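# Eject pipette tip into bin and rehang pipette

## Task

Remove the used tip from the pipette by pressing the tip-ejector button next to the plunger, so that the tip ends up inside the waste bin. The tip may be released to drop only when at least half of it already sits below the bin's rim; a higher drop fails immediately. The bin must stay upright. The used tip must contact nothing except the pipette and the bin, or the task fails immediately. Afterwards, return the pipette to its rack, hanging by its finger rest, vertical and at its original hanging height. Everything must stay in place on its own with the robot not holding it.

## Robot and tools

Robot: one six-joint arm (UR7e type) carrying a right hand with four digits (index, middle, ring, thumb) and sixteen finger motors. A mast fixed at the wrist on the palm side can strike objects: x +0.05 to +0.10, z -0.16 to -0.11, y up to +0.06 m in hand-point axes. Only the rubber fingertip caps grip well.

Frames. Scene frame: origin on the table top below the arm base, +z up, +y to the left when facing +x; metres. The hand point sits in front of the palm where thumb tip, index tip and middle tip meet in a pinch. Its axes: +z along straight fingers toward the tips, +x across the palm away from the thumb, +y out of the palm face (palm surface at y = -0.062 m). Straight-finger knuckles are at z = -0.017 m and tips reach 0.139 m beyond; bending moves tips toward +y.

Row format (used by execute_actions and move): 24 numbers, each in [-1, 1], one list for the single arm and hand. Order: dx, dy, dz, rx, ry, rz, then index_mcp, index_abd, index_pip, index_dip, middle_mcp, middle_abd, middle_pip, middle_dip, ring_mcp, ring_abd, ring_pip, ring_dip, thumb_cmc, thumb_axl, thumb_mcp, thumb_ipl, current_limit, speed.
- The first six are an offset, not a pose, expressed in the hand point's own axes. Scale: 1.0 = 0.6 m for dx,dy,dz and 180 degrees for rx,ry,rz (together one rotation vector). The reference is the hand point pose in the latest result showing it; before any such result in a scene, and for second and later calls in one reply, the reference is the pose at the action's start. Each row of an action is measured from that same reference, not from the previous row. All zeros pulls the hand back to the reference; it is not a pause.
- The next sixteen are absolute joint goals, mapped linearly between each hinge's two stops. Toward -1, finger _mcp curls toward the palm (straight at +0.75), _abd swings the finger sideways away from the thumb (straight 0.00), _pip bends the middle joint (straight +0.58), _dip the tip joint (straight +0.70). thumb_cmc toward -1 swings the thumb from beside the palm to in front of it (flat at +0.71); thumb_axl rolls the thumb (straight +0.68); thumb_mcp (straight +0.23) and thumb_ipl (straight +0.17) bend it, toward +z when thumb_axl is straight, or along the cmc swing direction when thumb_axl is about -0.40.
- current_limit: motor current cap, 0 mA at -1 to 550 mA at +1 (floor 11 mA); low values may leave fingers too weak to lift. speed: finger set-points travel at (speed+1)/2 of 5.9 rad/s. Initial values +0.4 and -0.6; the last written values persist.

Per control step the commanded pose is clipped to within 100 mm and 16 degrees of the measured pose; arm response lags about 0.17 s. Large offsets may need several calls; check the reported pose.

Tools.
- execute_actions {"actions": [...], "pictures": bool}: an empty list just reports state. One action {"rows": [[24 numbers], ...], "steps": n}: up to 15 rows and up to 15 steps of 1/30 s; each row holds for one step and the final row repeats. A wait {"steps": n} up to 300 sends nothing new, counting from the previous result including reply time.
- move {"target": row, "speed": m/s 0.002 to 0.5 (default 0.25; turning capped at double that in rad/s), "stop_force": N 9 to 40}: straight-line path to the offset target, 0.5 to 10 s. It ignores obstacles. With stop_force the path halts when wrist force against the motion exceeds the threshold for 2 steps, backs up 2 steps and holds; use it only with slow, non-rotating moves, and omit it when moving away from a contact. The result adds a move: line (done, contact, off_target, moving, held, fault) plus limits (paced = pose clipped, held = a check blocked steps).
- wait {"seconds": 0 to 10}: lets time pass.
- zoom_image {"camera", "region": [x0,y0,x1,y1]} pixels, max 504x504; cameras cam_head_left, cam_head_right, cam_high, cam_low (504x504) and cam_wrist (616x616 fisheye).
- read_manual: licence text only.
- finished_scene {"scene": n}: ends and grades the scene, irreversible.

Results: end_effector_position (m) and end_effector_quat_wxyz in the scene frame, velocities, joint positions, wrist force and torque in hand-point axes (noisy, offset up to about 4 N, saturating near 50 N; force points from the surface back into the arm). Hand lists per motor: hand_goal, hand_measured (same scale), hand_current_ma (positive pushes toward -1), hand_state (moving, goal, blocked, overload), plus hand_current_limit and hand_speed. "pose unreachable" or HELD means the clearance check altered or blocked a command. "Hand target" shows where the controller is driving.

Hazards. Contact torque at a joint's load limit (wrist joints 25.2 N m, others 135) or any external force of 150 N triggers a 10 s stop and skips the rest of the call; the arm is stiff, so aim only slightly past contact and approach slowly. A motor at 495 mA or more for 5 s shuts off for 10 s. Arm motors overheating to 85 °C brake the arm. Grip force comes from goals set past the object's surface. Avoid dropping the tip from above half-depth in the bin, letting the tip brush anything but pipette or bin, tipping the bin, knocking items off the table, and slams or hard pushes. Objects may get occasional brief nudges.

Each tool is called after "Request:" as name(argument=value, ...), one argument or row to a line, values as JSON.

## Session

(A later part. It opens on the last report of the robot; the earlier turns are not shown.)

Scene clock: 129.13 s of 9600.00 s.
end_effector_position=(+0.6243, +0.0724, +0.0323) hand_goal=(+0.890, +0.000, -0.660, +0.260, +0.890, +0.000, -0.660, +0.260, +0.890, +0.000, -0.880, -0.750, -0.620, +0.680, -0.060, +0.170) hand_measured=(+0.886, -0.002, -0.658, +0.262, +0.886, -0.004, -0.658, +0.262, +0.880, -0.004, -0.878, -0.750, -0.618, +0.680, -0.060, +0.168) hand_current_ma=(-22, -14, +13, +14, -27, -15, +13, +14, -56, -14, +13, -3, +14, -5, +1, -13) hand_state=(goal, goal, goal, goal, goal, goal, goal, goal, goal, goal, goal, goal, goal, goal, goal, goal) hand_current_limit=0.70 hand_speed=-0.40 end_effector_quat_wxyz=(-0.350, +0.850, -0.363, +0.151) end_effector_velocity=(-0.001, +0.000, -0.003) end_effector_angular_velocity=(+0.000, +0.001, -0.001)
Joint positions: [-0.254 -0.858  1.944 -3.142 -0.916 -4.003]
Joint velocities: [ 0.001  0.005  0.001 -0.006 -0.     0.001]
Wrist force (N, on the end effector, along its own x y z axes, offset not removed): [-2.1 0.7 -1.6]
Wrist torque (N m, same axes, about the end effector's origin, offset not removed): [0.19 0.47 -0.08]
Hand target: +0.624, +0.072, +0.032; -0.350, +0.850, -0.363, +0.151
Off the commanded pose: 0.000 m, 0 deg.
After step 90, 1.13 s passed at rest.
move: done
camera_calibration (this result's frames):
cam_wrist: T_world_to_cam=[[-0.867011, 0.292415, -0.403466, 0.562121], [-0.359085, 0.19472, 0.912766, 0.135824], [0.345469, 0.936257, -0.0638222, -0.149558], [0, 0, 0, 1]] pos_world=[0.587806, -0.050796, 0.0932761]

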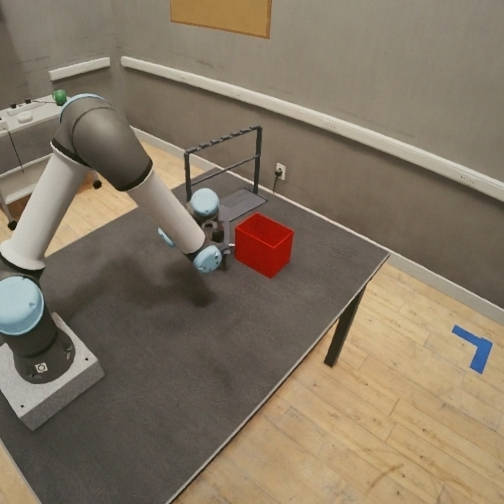

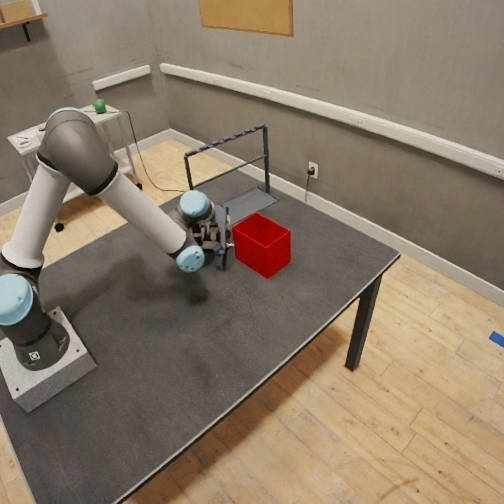

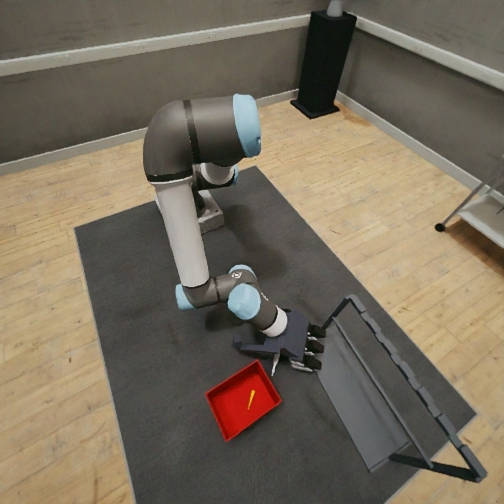

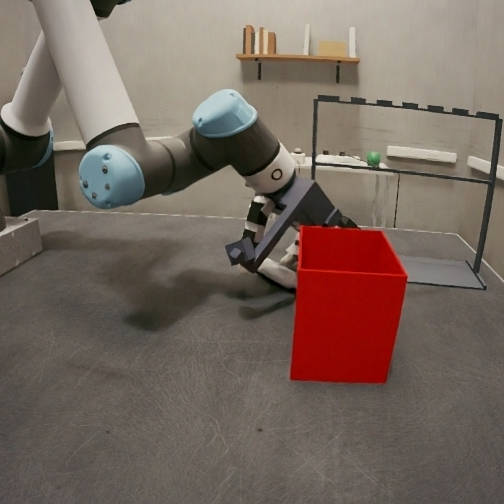

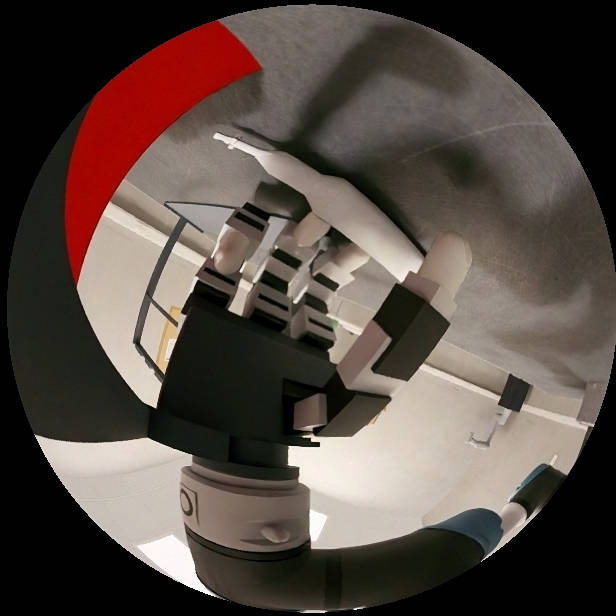

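Request:
move(
  target=[-0.04,0.02,0.006,0.045,0,0,0.89,0,-0.66,0.26,0.89,0,-0.66,0.26,0.89,0,-0.88,-0.75,-0.62,0.68,-0.1,0.17,0.7,-0.4],
  speed=0.02,
)

Request:
move(
  target=[0,0,0,0,0,0,0.85,0,-0.75,0.2,0.85,0,-0.75,0.2,0.89,0,-0.88,-0.75,-0.62,0.68,-0.5,-0.1,0.7,-0.7],
)

Scene clock: 136.10 s of 9600.00 s.
end_effector_position=(+0.6035, +0.0856, +0.0213) hand_goal=(+0.890, +0.000, -0.660, +0.260, +0.890, +0.000, -0.660, +0.260, +0.890, +0.000, -0.880, -0.750, -0.620, +0.680, -0.100, +0.170) hand_measured=(+0.886, -0.002, -0.658, +0.262, +0.886, -0.004, -0.658, +0.262, +0.880, -0.004, -0.878, -0.750, -0.618, +0.680, -0.100, +0.168) hand_current_ma=(-25, -14, +13, +14, -27, -15, +13, +14, -56, -14, +13, -3, +14, -5, +3, -13) hand_state=(goal, goal, goal, goal, goal, goal, goal, goal, goal, goal, goal, goal, goal, goal, goal, goal) hand_current_limit=0.70 hand_speed=-0.40 end_effector_quat_wxyz=(-0.409, +0.824, -0.352, +0.176) end_effector_velocity=(-0.001, +0.001, -0.001) end_effector_angular_velocity=(+0.007, -0.005, -0.000)
Joint positions: [-0.29  -0.812  2.045 -3.387 -0.793 -3.963]
Joint velocities: [-0.003  0.005  0.005 -0.015  0.008  0.004]
Wrist force (N, on the end effector, along its own x y z axes, offset not removed): [0.2 -1.3 -1.4]
Wrist torque (N m, same axes, about the end effector's origin, offset not removed): [-0.03 0.04 -0.02]
Hand target: +0.603, +0.086, +0.021; -0.409, +0.823, -0.352, +0.176
Off the commanded pose: 0.000 m, 0 deg.
After step 90, 0.20 s passed at rest.
move: done
camera_calibration (this result's frames):
cam_wrist: T_world_to_cam=[[-0.823173, 0.334274, -0.458964, 0.506978], [-0.450548, 0.107363, 0.886273, 0.199077], [0.345533, 0.936341, 0.0622282, -0.158125], [0, 0, 0, 1]] pos_world=[0.561661, -0.0427843, 0.0660884]

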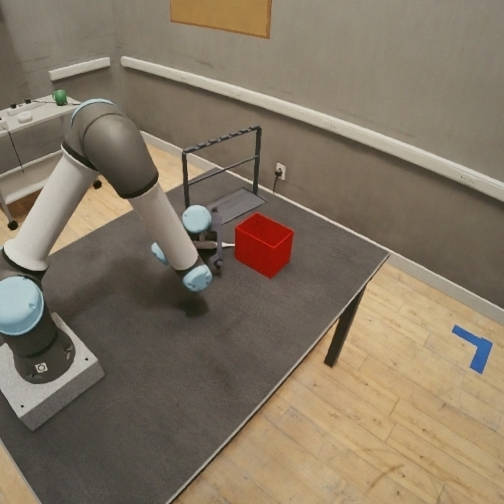

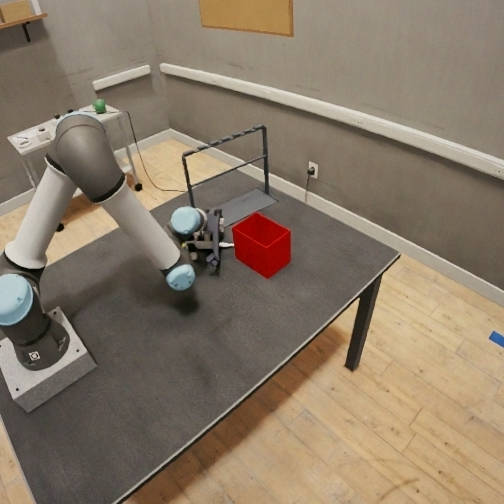

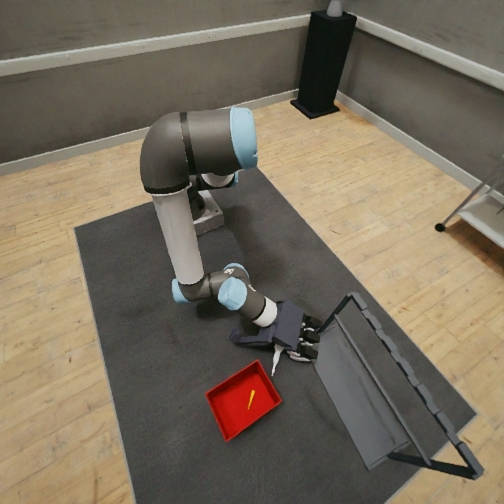

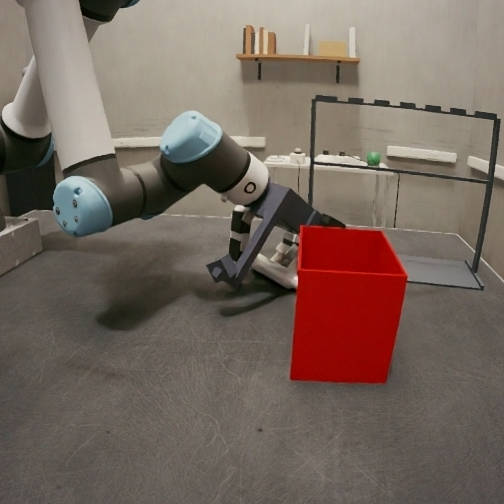

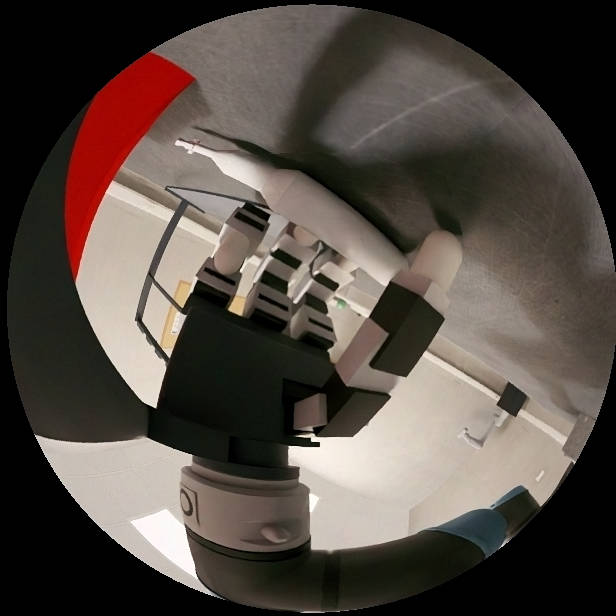

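Scene clock: 136.90 s of 9600.00 s.
end_effector_position=(+0.6035, +0.0855, +0.0212) hand_goal=(+0.850, +0.000, -0.750, +0.200, +0.850, +0.000, -0.750, +0.200, +0.890, +0.000, -0.880, -0.750, -0.620, +0.680, -0.500, -0.100) hand_measured=(+0.876, -0.002, -0.730, +0.206, +0.860, -0.004, -0.734, +0.206, +0.880, -0.004, -0.878, -0.750, -0.620, +0.680, -0.254, -0.028) hand_current_ma=(+144, -14, +122, +36, +57, -13, +92, +37, -56, -14, +13, -3, +2, +2, +468, +464) hand_state=(blocked, goal, blocked, goal, goal, goal, goal, goal, goal, goal, goal, goal, goal, goal, blocked, blocked) hand_current_limit=0.70 hand_speed=-0.70 end_effector_quat_wxyz=(-0.409, +0.824, -0.352, +0.176) end_effector_velocity=(-0.000, -0.000, -0.000) end_effector_angular_velocity=(+0.000, +0.001, -0.000)
Joint positions: [-0.29  -0.812  2.045 -3.387 -0.793 -3.963]
Joint velocities: [-0.    -0.     0.     0.001  0.     0.   ]
Wrist force (N, on the end effector, along its own x y z axes, offset not removed): [-1.8 -1.0 0.2]
Wrist torque (N m, same axes, about the end effector's origin, offset not removed): [-0.25 0.34 -0.12]
Hand target: +0.604, +0.086, +0.021; -0.409, +0.824, -0.352, +0.176
Off the commanded pose: 0.000 m, 0 deg.
move: done
camera_calibration (this result's frames):
cam_wrist: T_world_to_cam=[[-0.823219, 0.334364, -0.458816, 0.506939], [-0.450398, 0.107355, 0.88635, 0.199048], [0.34562, 0.93631, 0.0622199, -0.158123], [0, 0, 0, 1]] pos_world=[0.561622, -0.0428188, 0.0660038]

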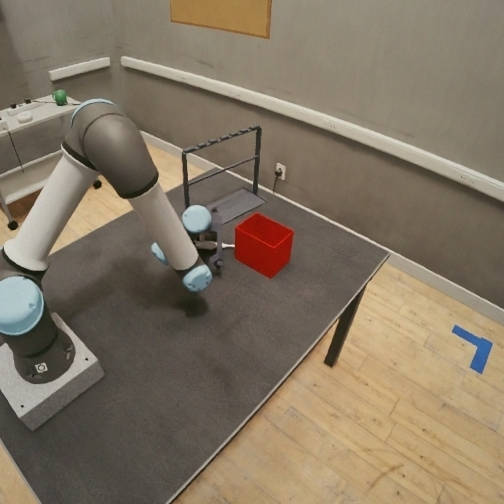

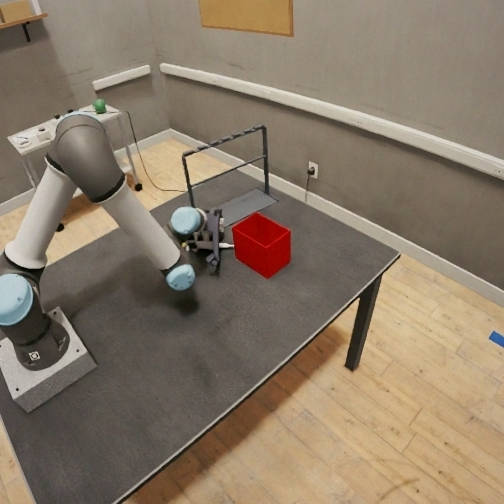

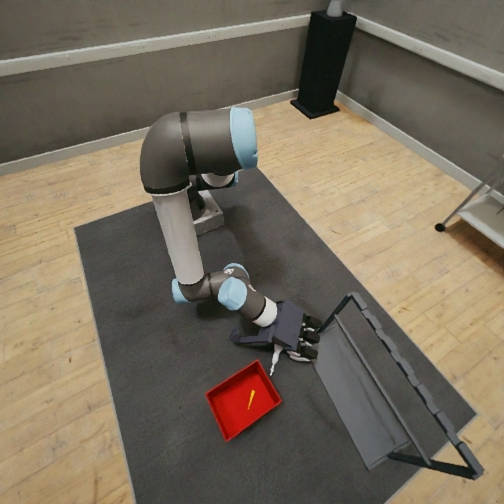

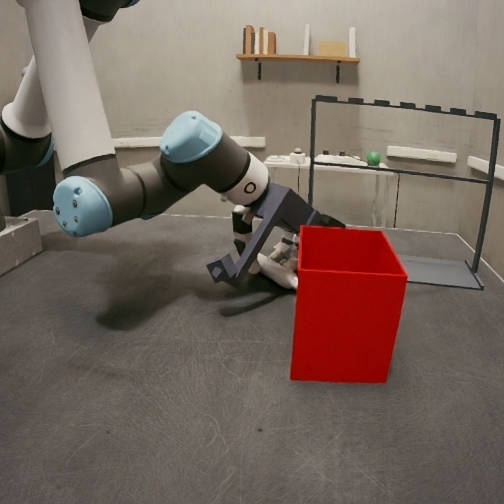

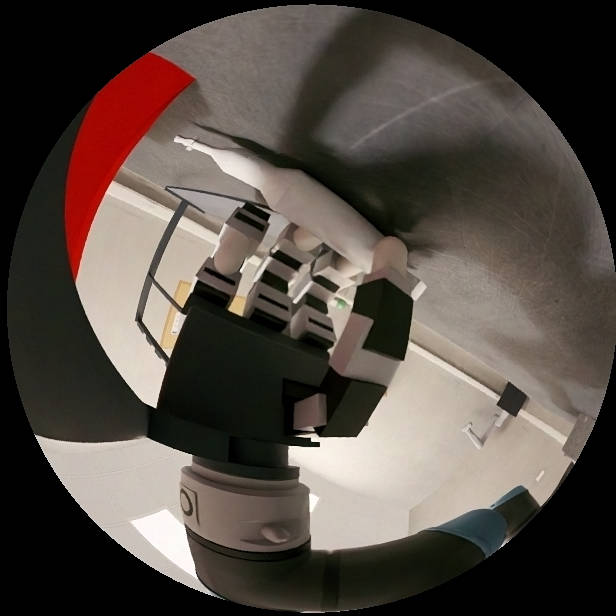

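Request:
move(
  target=[0,-0.27,-0.3,-0.045,0,0,0.85,0,-0.75,0.2,0.85,0,-0.75,0.2,0.89,0,-0.88,-0.75,-0.62,0.68,-0.5,-0.1,0.75,-0.7],
  speed=0.05,
)

Scene clock: 144.37 s of 9600.00 s.
end_effector_position=(+0.5706, +0.0537, +0.2591) hand_goal=(+0.850, +0.000, -0.750, +0.200, +0.850, +0.000, -0.750, +0.200, +0.890, +0.000, -0.880, -0.750, -0.620, +0.680, -0.500, -0.100) hand_measured=(+0.878, -0.002, -0.728, +0.206, +0.862, -0.004, -0.732, +0.208, +0.880, -0.004, -0.878, -0.750, -0.620, +0.680, -0.254, -0.032) hand_current_ma=(+155, -14, +127, +37, +66, -13, +99, +40, -56, -14, +13, -3, +3, +2, +481, +458) hand_state=(blocked, goal, blocked, goal, goal, goal, goal, goal, goal, goal, goal, goal, goal, goal, blocked, blocked) hand_current_limit=0.75 hand_speed=-0.70 end_effector_quat_wxyz=(-0.350, +0.850, -0.363, +0.150) end_effector_velocity=(-0.000, -0.001, +0.002) end_effector_angular_velocity=(-0.000, +0.003, -0.001)
Joint positions: [-0.322 -1.397  1.973 -2.582 -0.887 -4.082]
Joint velocities: [-0.001 -0.003 -0.003  0.01  -0.001 -0.001]
Wrist force (N, on the end effector, along its own x y z axes, offset not removed): [1.7 1.6 -1.4]
Wrist torque (N m, same axes, about the end effector's origin, offset not removed): [0.47 -0.17 0.22]
Hand target: +0.571, +0.054, +0.259; -0.350, +0.850, -0.363, +0.150
Off the commanded pose: 0.001 m, 0 deg.
move: done
camera_calibration (this result's frames):
cam_wrist: T_world_to_cam=[[-0.86737, 0.292164, -0.402876, 0.612609], [-0.358268, 0.195301, 0.912963, -0.0873909], [0.345417, 0.936214, -0.0647255, -0.098714], [0, 0, 0, 1]] pos_world=[0.534147, -0.0694974, 0.320201]

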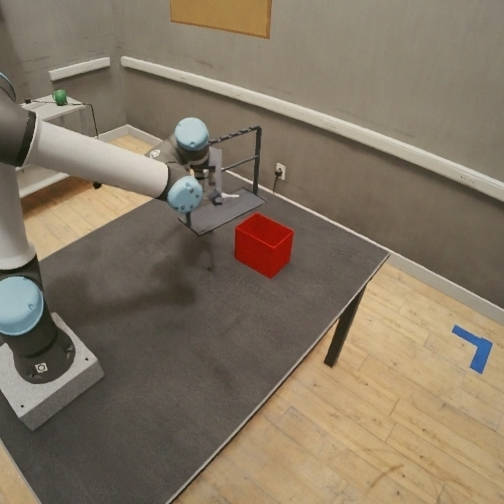

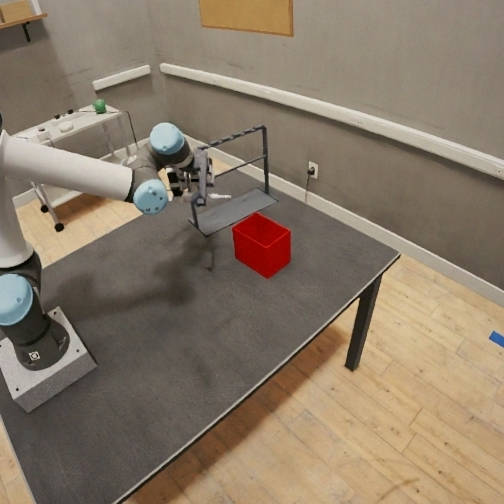

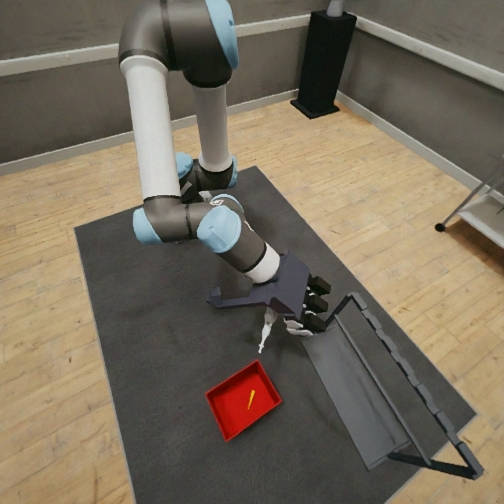

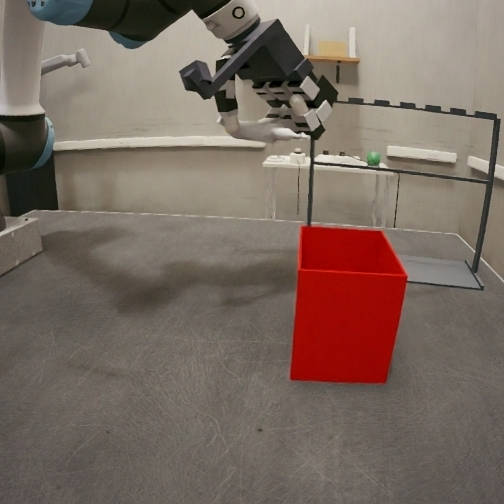

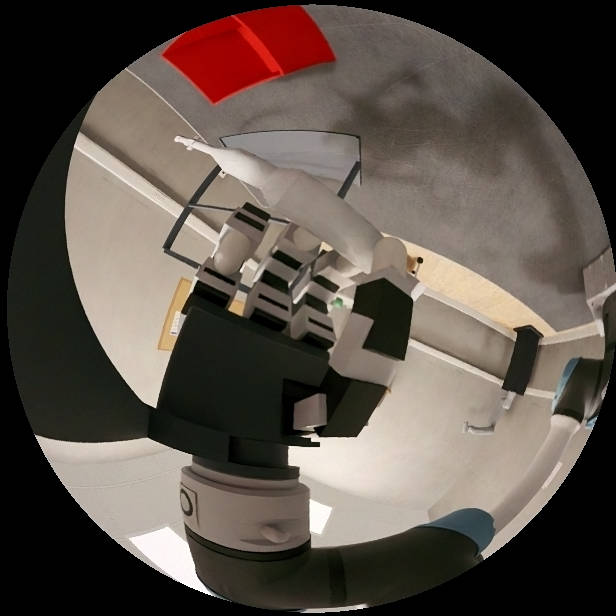

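Held. Turn upright.

Request:
move(
  target=[0.05,0,0,0.38,-0.006,0.543,0.85,0,-0.75,0.2,0.85,0,-0.75,0.2,0.89,0,-0.88,-0.75,-0.62,0.68,-0.5,-0.1,0.75,-0.7],
  speed=0.15,
)

Request:
zoom_image(
  camera="cam_high",
  region=[200,230,360,390],
)

Scene clock: 153.83 s of 9600.00 s.
end_effector_position=(+0.5910, +0.0322, +0.2587) hand_goal=(+0.850, +0.000, -0.750, +0.200, +0.850, +0.000, -0.750, +0.200, +0.890, +0.000, -0.880, -0.750, -0.620, +0.680, -0.500, -0.100) hand_measured=(+0.880, -0.002, -0.728, +0.206, +0.870, -0.004, -0.732, +0.208, +0.888, -0.004, -0.878, -0.750, -0.624, +0.680, -0.254, -0.036) hand_current_ma=(+163, -14, +128, +37, +112, -13, +99, +40, -14, -14, +13, -3, -22, +1, +481, +429) hand_state=(blocked, goal, blocked, goal, goal, goal, goal, goal, goal, goal, goal, goal, goal, goal, blocked, blocked) hand_current_limit=0.75 hand_speed=-0.70 end_effector_quat_wxyz=(+0.706, -0.001, +0.708, -0.002) end_effector_velocity=(+0.000, +0.000, +0.000) end_effector_angular_velocity=(+0.009, -0.002, -0.008)
Joint positions: [-0.512 -0.757  2.251 -4.643 -1.05  -1.565]
Joint velocities: [ 0.005  0.003  0.001 -0.006 -0.013  0.01 ]
Wrist force (N, on the end effector, along its own x y z axes, offset not removed): [0.5 -1.1 1.0]
Wrist torque (N m, same axes, about the end effector's origin, offset not removed): [-0.37 -0.03 -0.19]
Hand target: +0.591, +0.032, +0.259; +0.706, -0.000, +0.708, -0.002
Off the commanded pose: 0.001 m, 0 deg.
move: done
camera_calibration (this result's frames):
cam_wrist: T_world_to_cam=[[-0.0114056, 0.588302, 0.808561, -0.192419], [-0.736433, -0.551935, 0.391195, 0.306994], [0.676414, -0.590989, 0.43954, -0.362629], [0, 0, 0, 1]] pos_world=[0.469173, 0.0683315, 0.194877]

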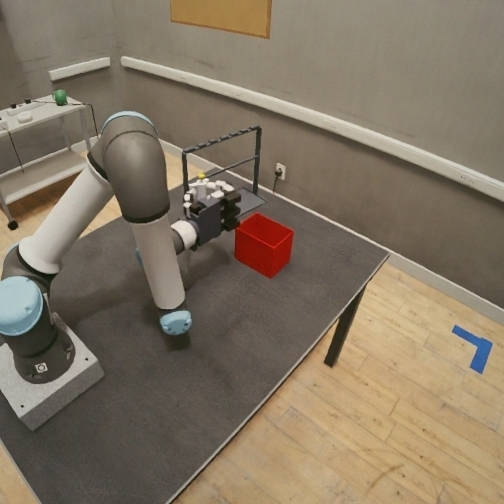

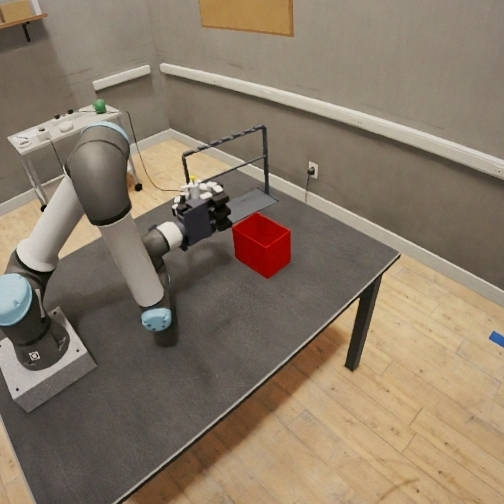

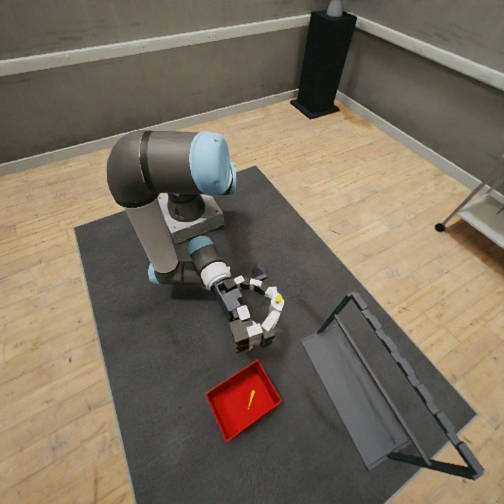

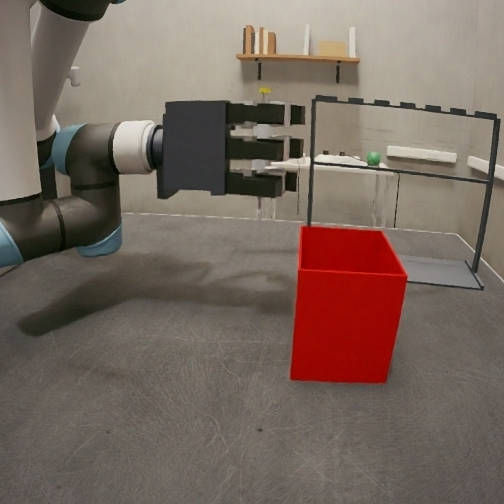

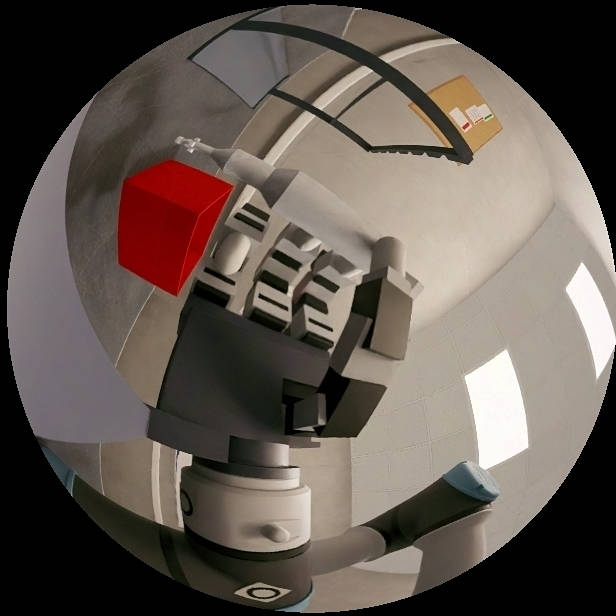

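Region (200, 230, 360, 390) of cam_high's 504x504 image, scaled by 3.150, with more detail than that image has.

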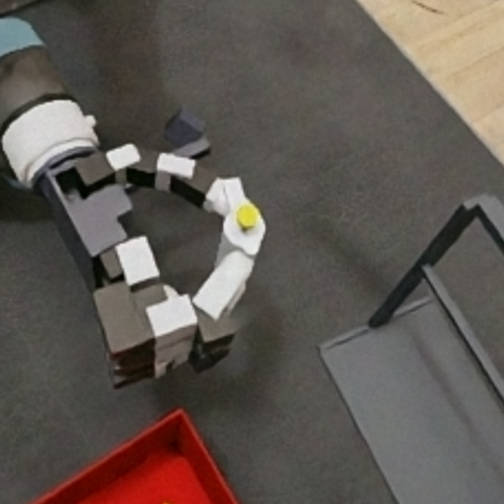

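Request:
move(
  target=[0,0,0,0,0,0,0.95,0,-0.87,0.2,0.95,0,-0.87,0.2,0.89,0,-0.88,-0.75,-0.62,0.68,-0.5,-0.3,0.75,-0.93],
)

Request:
zoom_image(
  camera="cam_high",
  region=[220,260,320,360],
)

Scene clock: 162.50 s of 9600.00 s.
end_effector_position=(+0.5910, +0.0322, +0.2587) hand_goal=(+0.950, +0.000, -0.870, +0.200, +0.950, +0.000, -0.870, +0.200, +0.890, +0.000, -0.880, -0.750, -0.620, +0.680, -0.500, -0.300) hand_measured=(+0.986, -0.002, -0.818, +0.206, +0.974, -0.002, -0.830, +0.208, +0.888, -0.004, -0.878, -0.750, -0.624, +0.680, -0.254, -0.098) hand_current_ma=(+192, -10, +311, +40, +134, -9, +226, +40, -14, -14, +13, -3, -23, -1, +481, +481) hand_state=(blocked, goal, blocked, goal, blocked, goal, blocked, goal, goal, goal, goal, goal, goal, goal, blocked, blocked) hand_current_limit=0.75 hand_speed=-0.93 end_effector_quat_wxyz=(+0.706, -0.001, +0.708, -0.002) end_effector_velocity=(-0.000, -0.000, -0.000) end_effector_angular_velocity=(-0.000, +0.001, -0.000)
Joint positions: [-0.512 -0.757  2.251 -4.643 -1.05  -1.565]
Joint velocities: [-0.    -0.     0.001  0.001 -0.    -0.001]
Wrist force (N, on the end effector, along its own x y z axes, offset not removed): [-0.3 -1.4 -1.0]
Wrist torque (N m, same axes, about the end effector's origin, offset not removed): [-0.25 0.29 -0.11]
Hand target: +0.591, +0.032, +0.259; +0.706, -0.001, +0.708, -0.002
Off the commanded pose: 0.000 m, 0 deg.
After step 90, 4.77 s passed at rest.
move: done
camera_calibration (this result's frames):
cam_wrist: T_world_to_cam=[[-0.011309, 0.588242, 0.808606, -0.192462], [-0.736387, -0.551963, 0.391242, 0.306964], [0.676466, -0.591023, 0.439416, -0.362586], [0, 0, 0, 1]] pos_world=[0.469145, 0.0683509, 0.194855]

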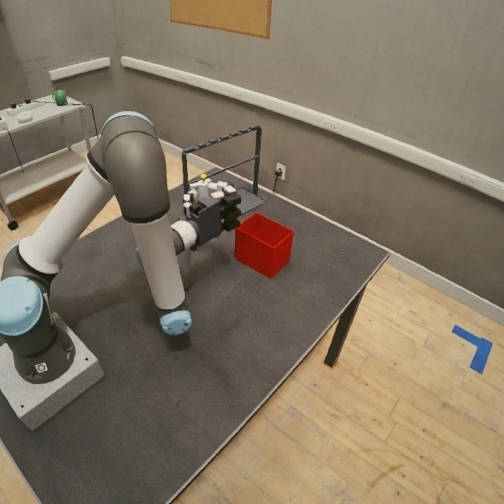

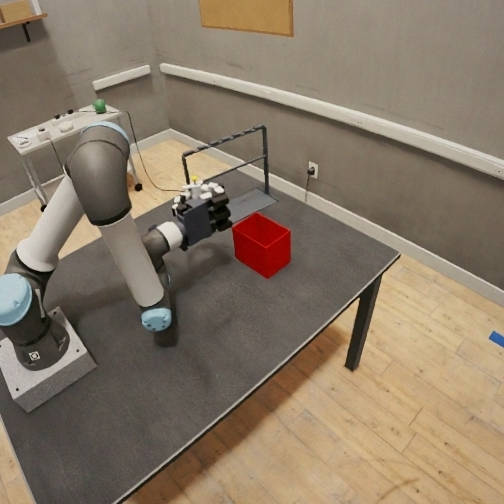

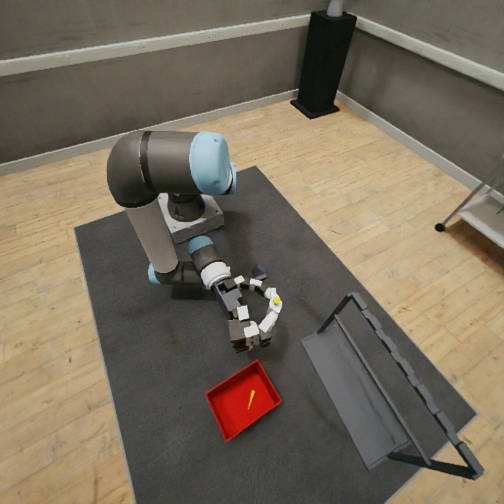

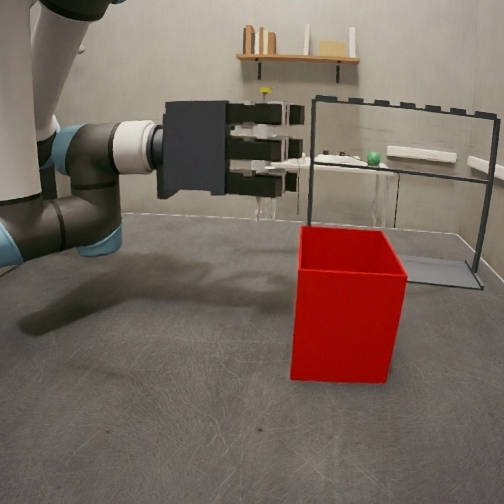

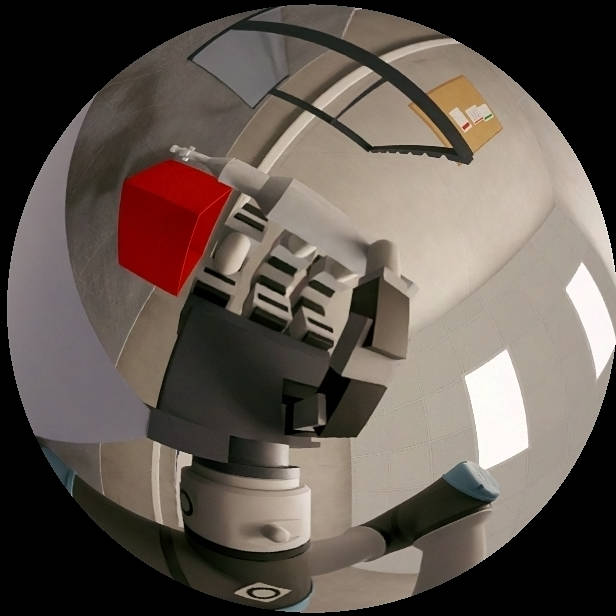

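Region (220, 260, 320, 360) of cam_high's 504x504 image, scaled by 5.040, with more detail than that image has.

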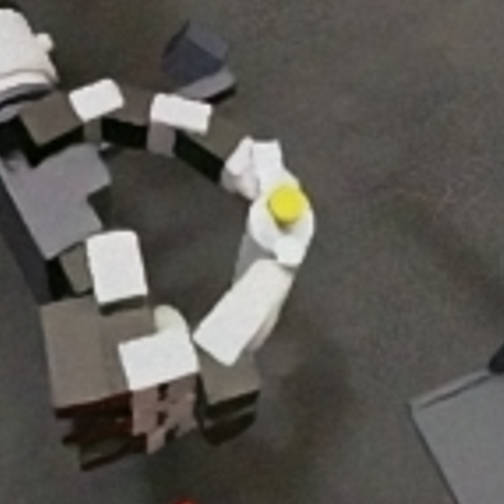

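Turning a bit the right way. Continue.

Request:
move(
  target=[0,0,0,0,0,0,1,0,-1,0.05,1,0,-1,0.05,0.89,0,-0.88,-0.75,-0.62,0.68,-0.3,-0.4,0.75,-0.93],
)

Request:
zoom_image(
  camera="cam_high",
  region=[220,260,320,360],
)

Scene clock: 165.33 s of 9600.00 s.
end_effector_position=(+0.5910, +0.0322, +0.2587) hand_goal=(+1.000, +0.000, -1.000, +0.050, +1.000, +0.000, -1.000, +0.050, +0.890, +0.000, -0.880, -0.750, -0.620, +0.680, -0.300, -0.400) hand_measured=(+1.000, -0.002, -0.992, +0.046, +1.000, -0.002, -0.996, +0.048, +0.888, -0.004, -0.878, -0.750, -0.628, +0.676, -0.216, -0.100) hand_current_ma=(+2, -9, +49, -20, +1, -5, +22, -8, -14, -14, +13, -3, -44, -22, +481, +481) hand_state=(goal, goal, goal, goal, goal, goal, goal, goal, goal, goal, goal, goal, goal, goal, blocked, blocked) hand_current_limit=0.75 hand_speed=-0.93 end_effector_quat_wxyz=(+0.706, -0.001, +0.708, -0.002) end_effector_velocity=(+0.000, -0.000, -0.000) end_effector_angular_velocity=(+0.001, +0.000, -0.001)
Joint positions: [-0.512 -0.757  2.251 -4.643 -1.05  -1.565]
Joint velocities: [-0.001  0.    -0.     0.    -0.     0.   ]
Wrist force (N, on the end effector, along its own x y z axes, offset not removed): [0.8 -0.2 -3.1]
Wrist torque (N m, same axes, about the end effector's origin, offset not removed): [0.10 0.10 -0.09]
Hand target: +0.591, +0.032, +0.259; +0.706, -0.001, +0.708, -0.002
Off the commanded pose: 0.000 m, 0 deg.
move: done
camera_calibration (this result's frames):
cam_wrist: T_world_to_cam=[[-0.0114057, 0.588302, 0.808561, -0.192418], [-0.736433, -0.551935, 0.391195, 0.306994], [0.676414, -0.590989, 0.439541, -0.362629], [0, 0, 0, 1]] pos_world=[0.469173, 0.0683314, 0.194877]

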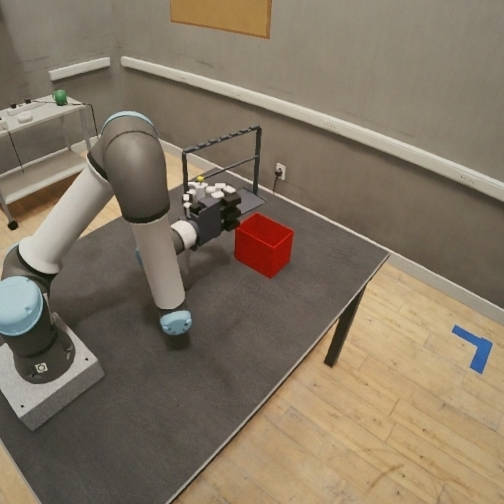

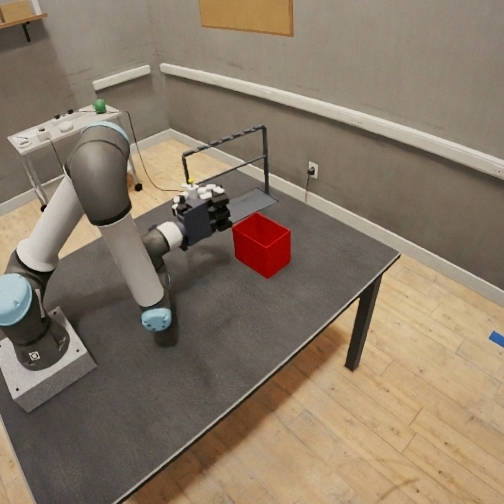

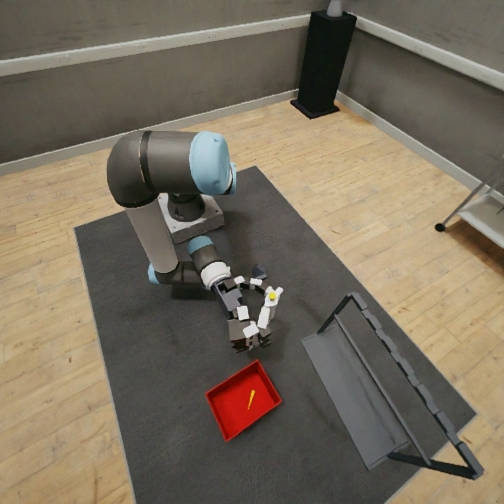

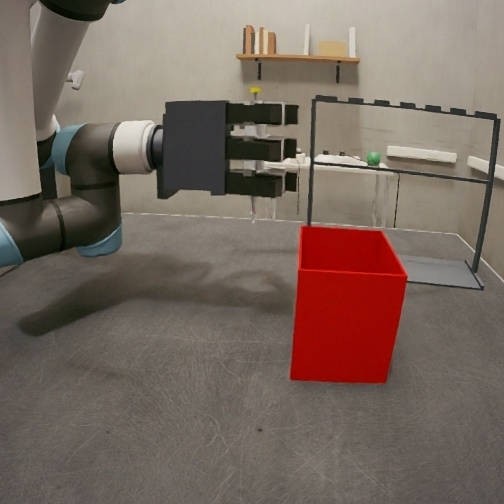

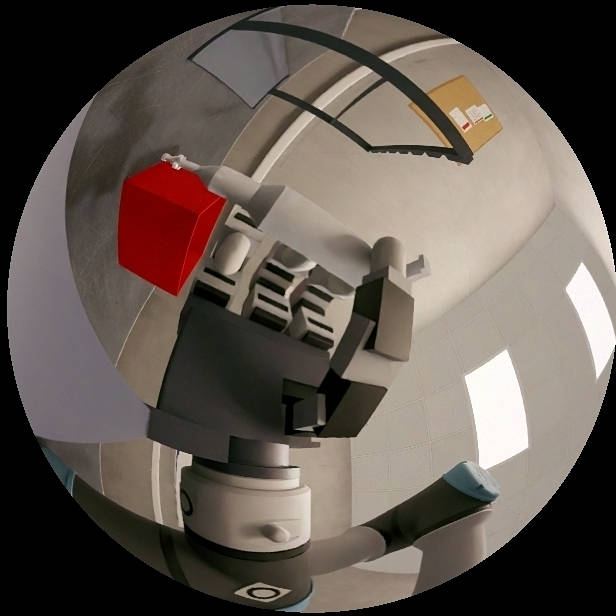

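Region (220, 260, 320, 360) of cam_high's 504x504 image, scaled by 5.040, with more detail than that image has.

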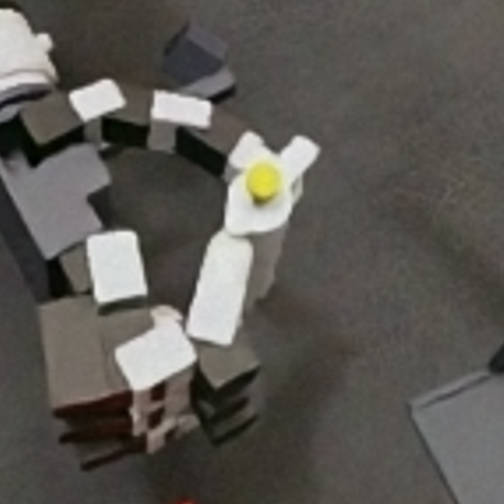

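Excellent. A bit more.

Request:
move(
  target=[0,0,0,0,0,0,1,0,-1,-0.08,1,0,-1,-0.08,0.89,0,-0.88,-0.75,-0.62,0.68,-0.4,-0.4,0.75,-0.93],
)

Request:
zoom_image(
  camera="cam_high",
  region=[230,250,410,390],
)

Scene clock: 168.00 s of 9600.00 s.
end_effector_position=(+0.5910, +0.0322, +0.2587) hand_goal=(+1.000, +0.000, -1.000, -0.080, +1.000, +0.000, -1.000, -0.080, +0.890, +0.000, -0.880, -0.750, -0.620, +0.680, -0.400, -0.400) hand_measured=(+1.000, -0.002, -1.000, -0.086, +1.000, -0.002, -1.000, -0.084, +0.888, -0.004, -0.878, -0.750, -0.628, +0.676, -0.216, -0.132) hand_current_ma=(+2, -8, +2, -41, +1, -5, +1, -19, -14, -14, +13, -3, -47, -26, +481, +481) hand_state=(goal, goal, goal, goal, goal, goal, goal, goal, goal, goal, goal, goal, goal, goal, blocked, blocked) hand_current_limit=0.75 hand_speed=-0.93 end_effector_quat_wxyz=(+0.706, -0.001, +0.708, -0.002) end_effector_velocity=(+0.000, -0.000, -0.000) end_effector_angular_velocity=(+0.001, +0.002, -0.000)
Joint positions: [-0.512 -0.757  2.251 -4.643 -1.05  -1.565]
Joint velocities: [-0.    -0.     0.     0.002  0.    -0.   ]
Wrist force (N, on the end effector, along its own x y z axes, offset not removed): [1.6 -2.9 -1.4]
Wrist torque (N m, same axes, about the end effector's origin, offset not removed): [-0.36 -0.08 0.02]
Hand target: +0.591, +0.032, +0.259; +0.706, -0.001, +0.708, -0.002
Off the commanded pose: 0.000 m, 0 deg.
move: done
camera_calibration (this result's frames):
cam_wrist: T_world_to_cam=[[-0.0113237, 0.588256, 0.808596, -0.192459], [-0.736395, -0.551957, 0.391237, 0.306963], [0.676457, -0.591016, 0.439439, -0.362593], [0, 0, 0, 1]] pos_world=[0.469145, 0.0683473, 0.194863]

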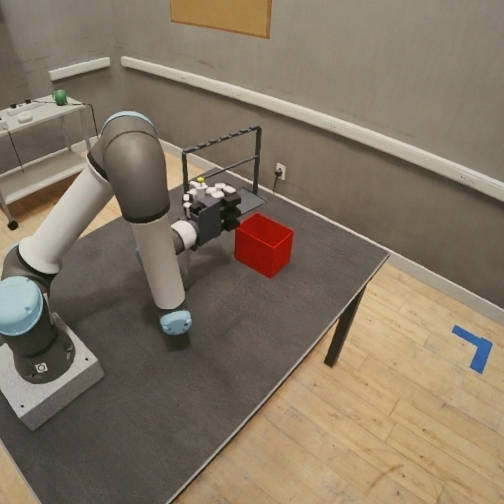

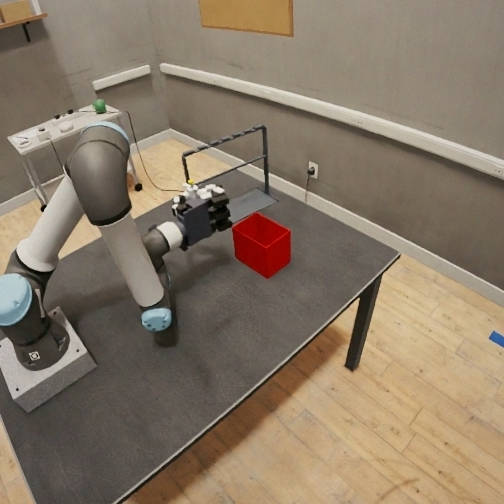

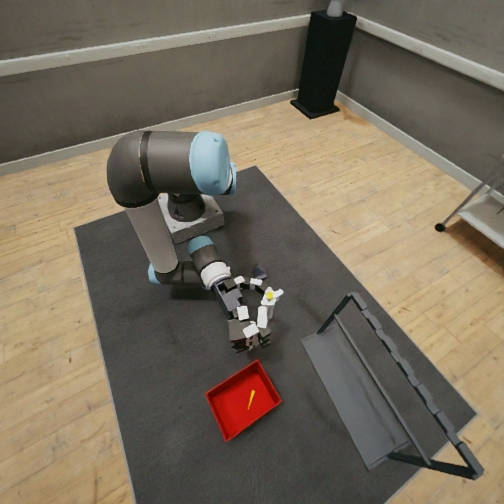

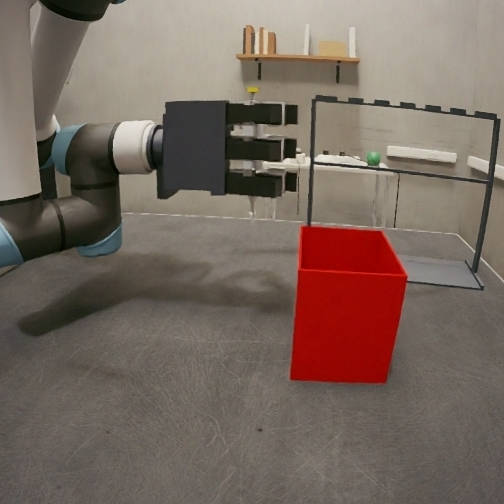

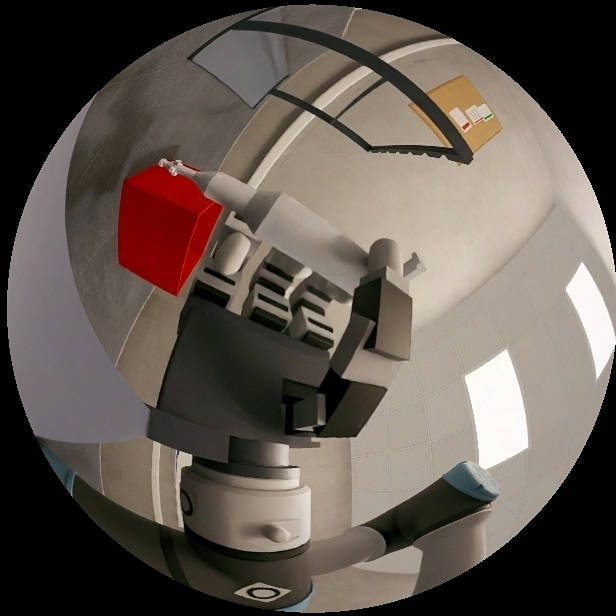

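Region (230, 250, 410, 390) of cam_high's 504x504 image, scaled by 2.800, with more detail than that image has.

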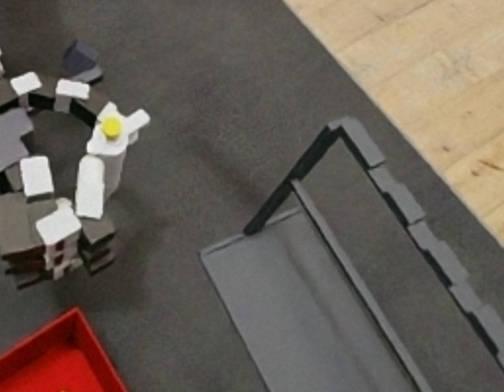

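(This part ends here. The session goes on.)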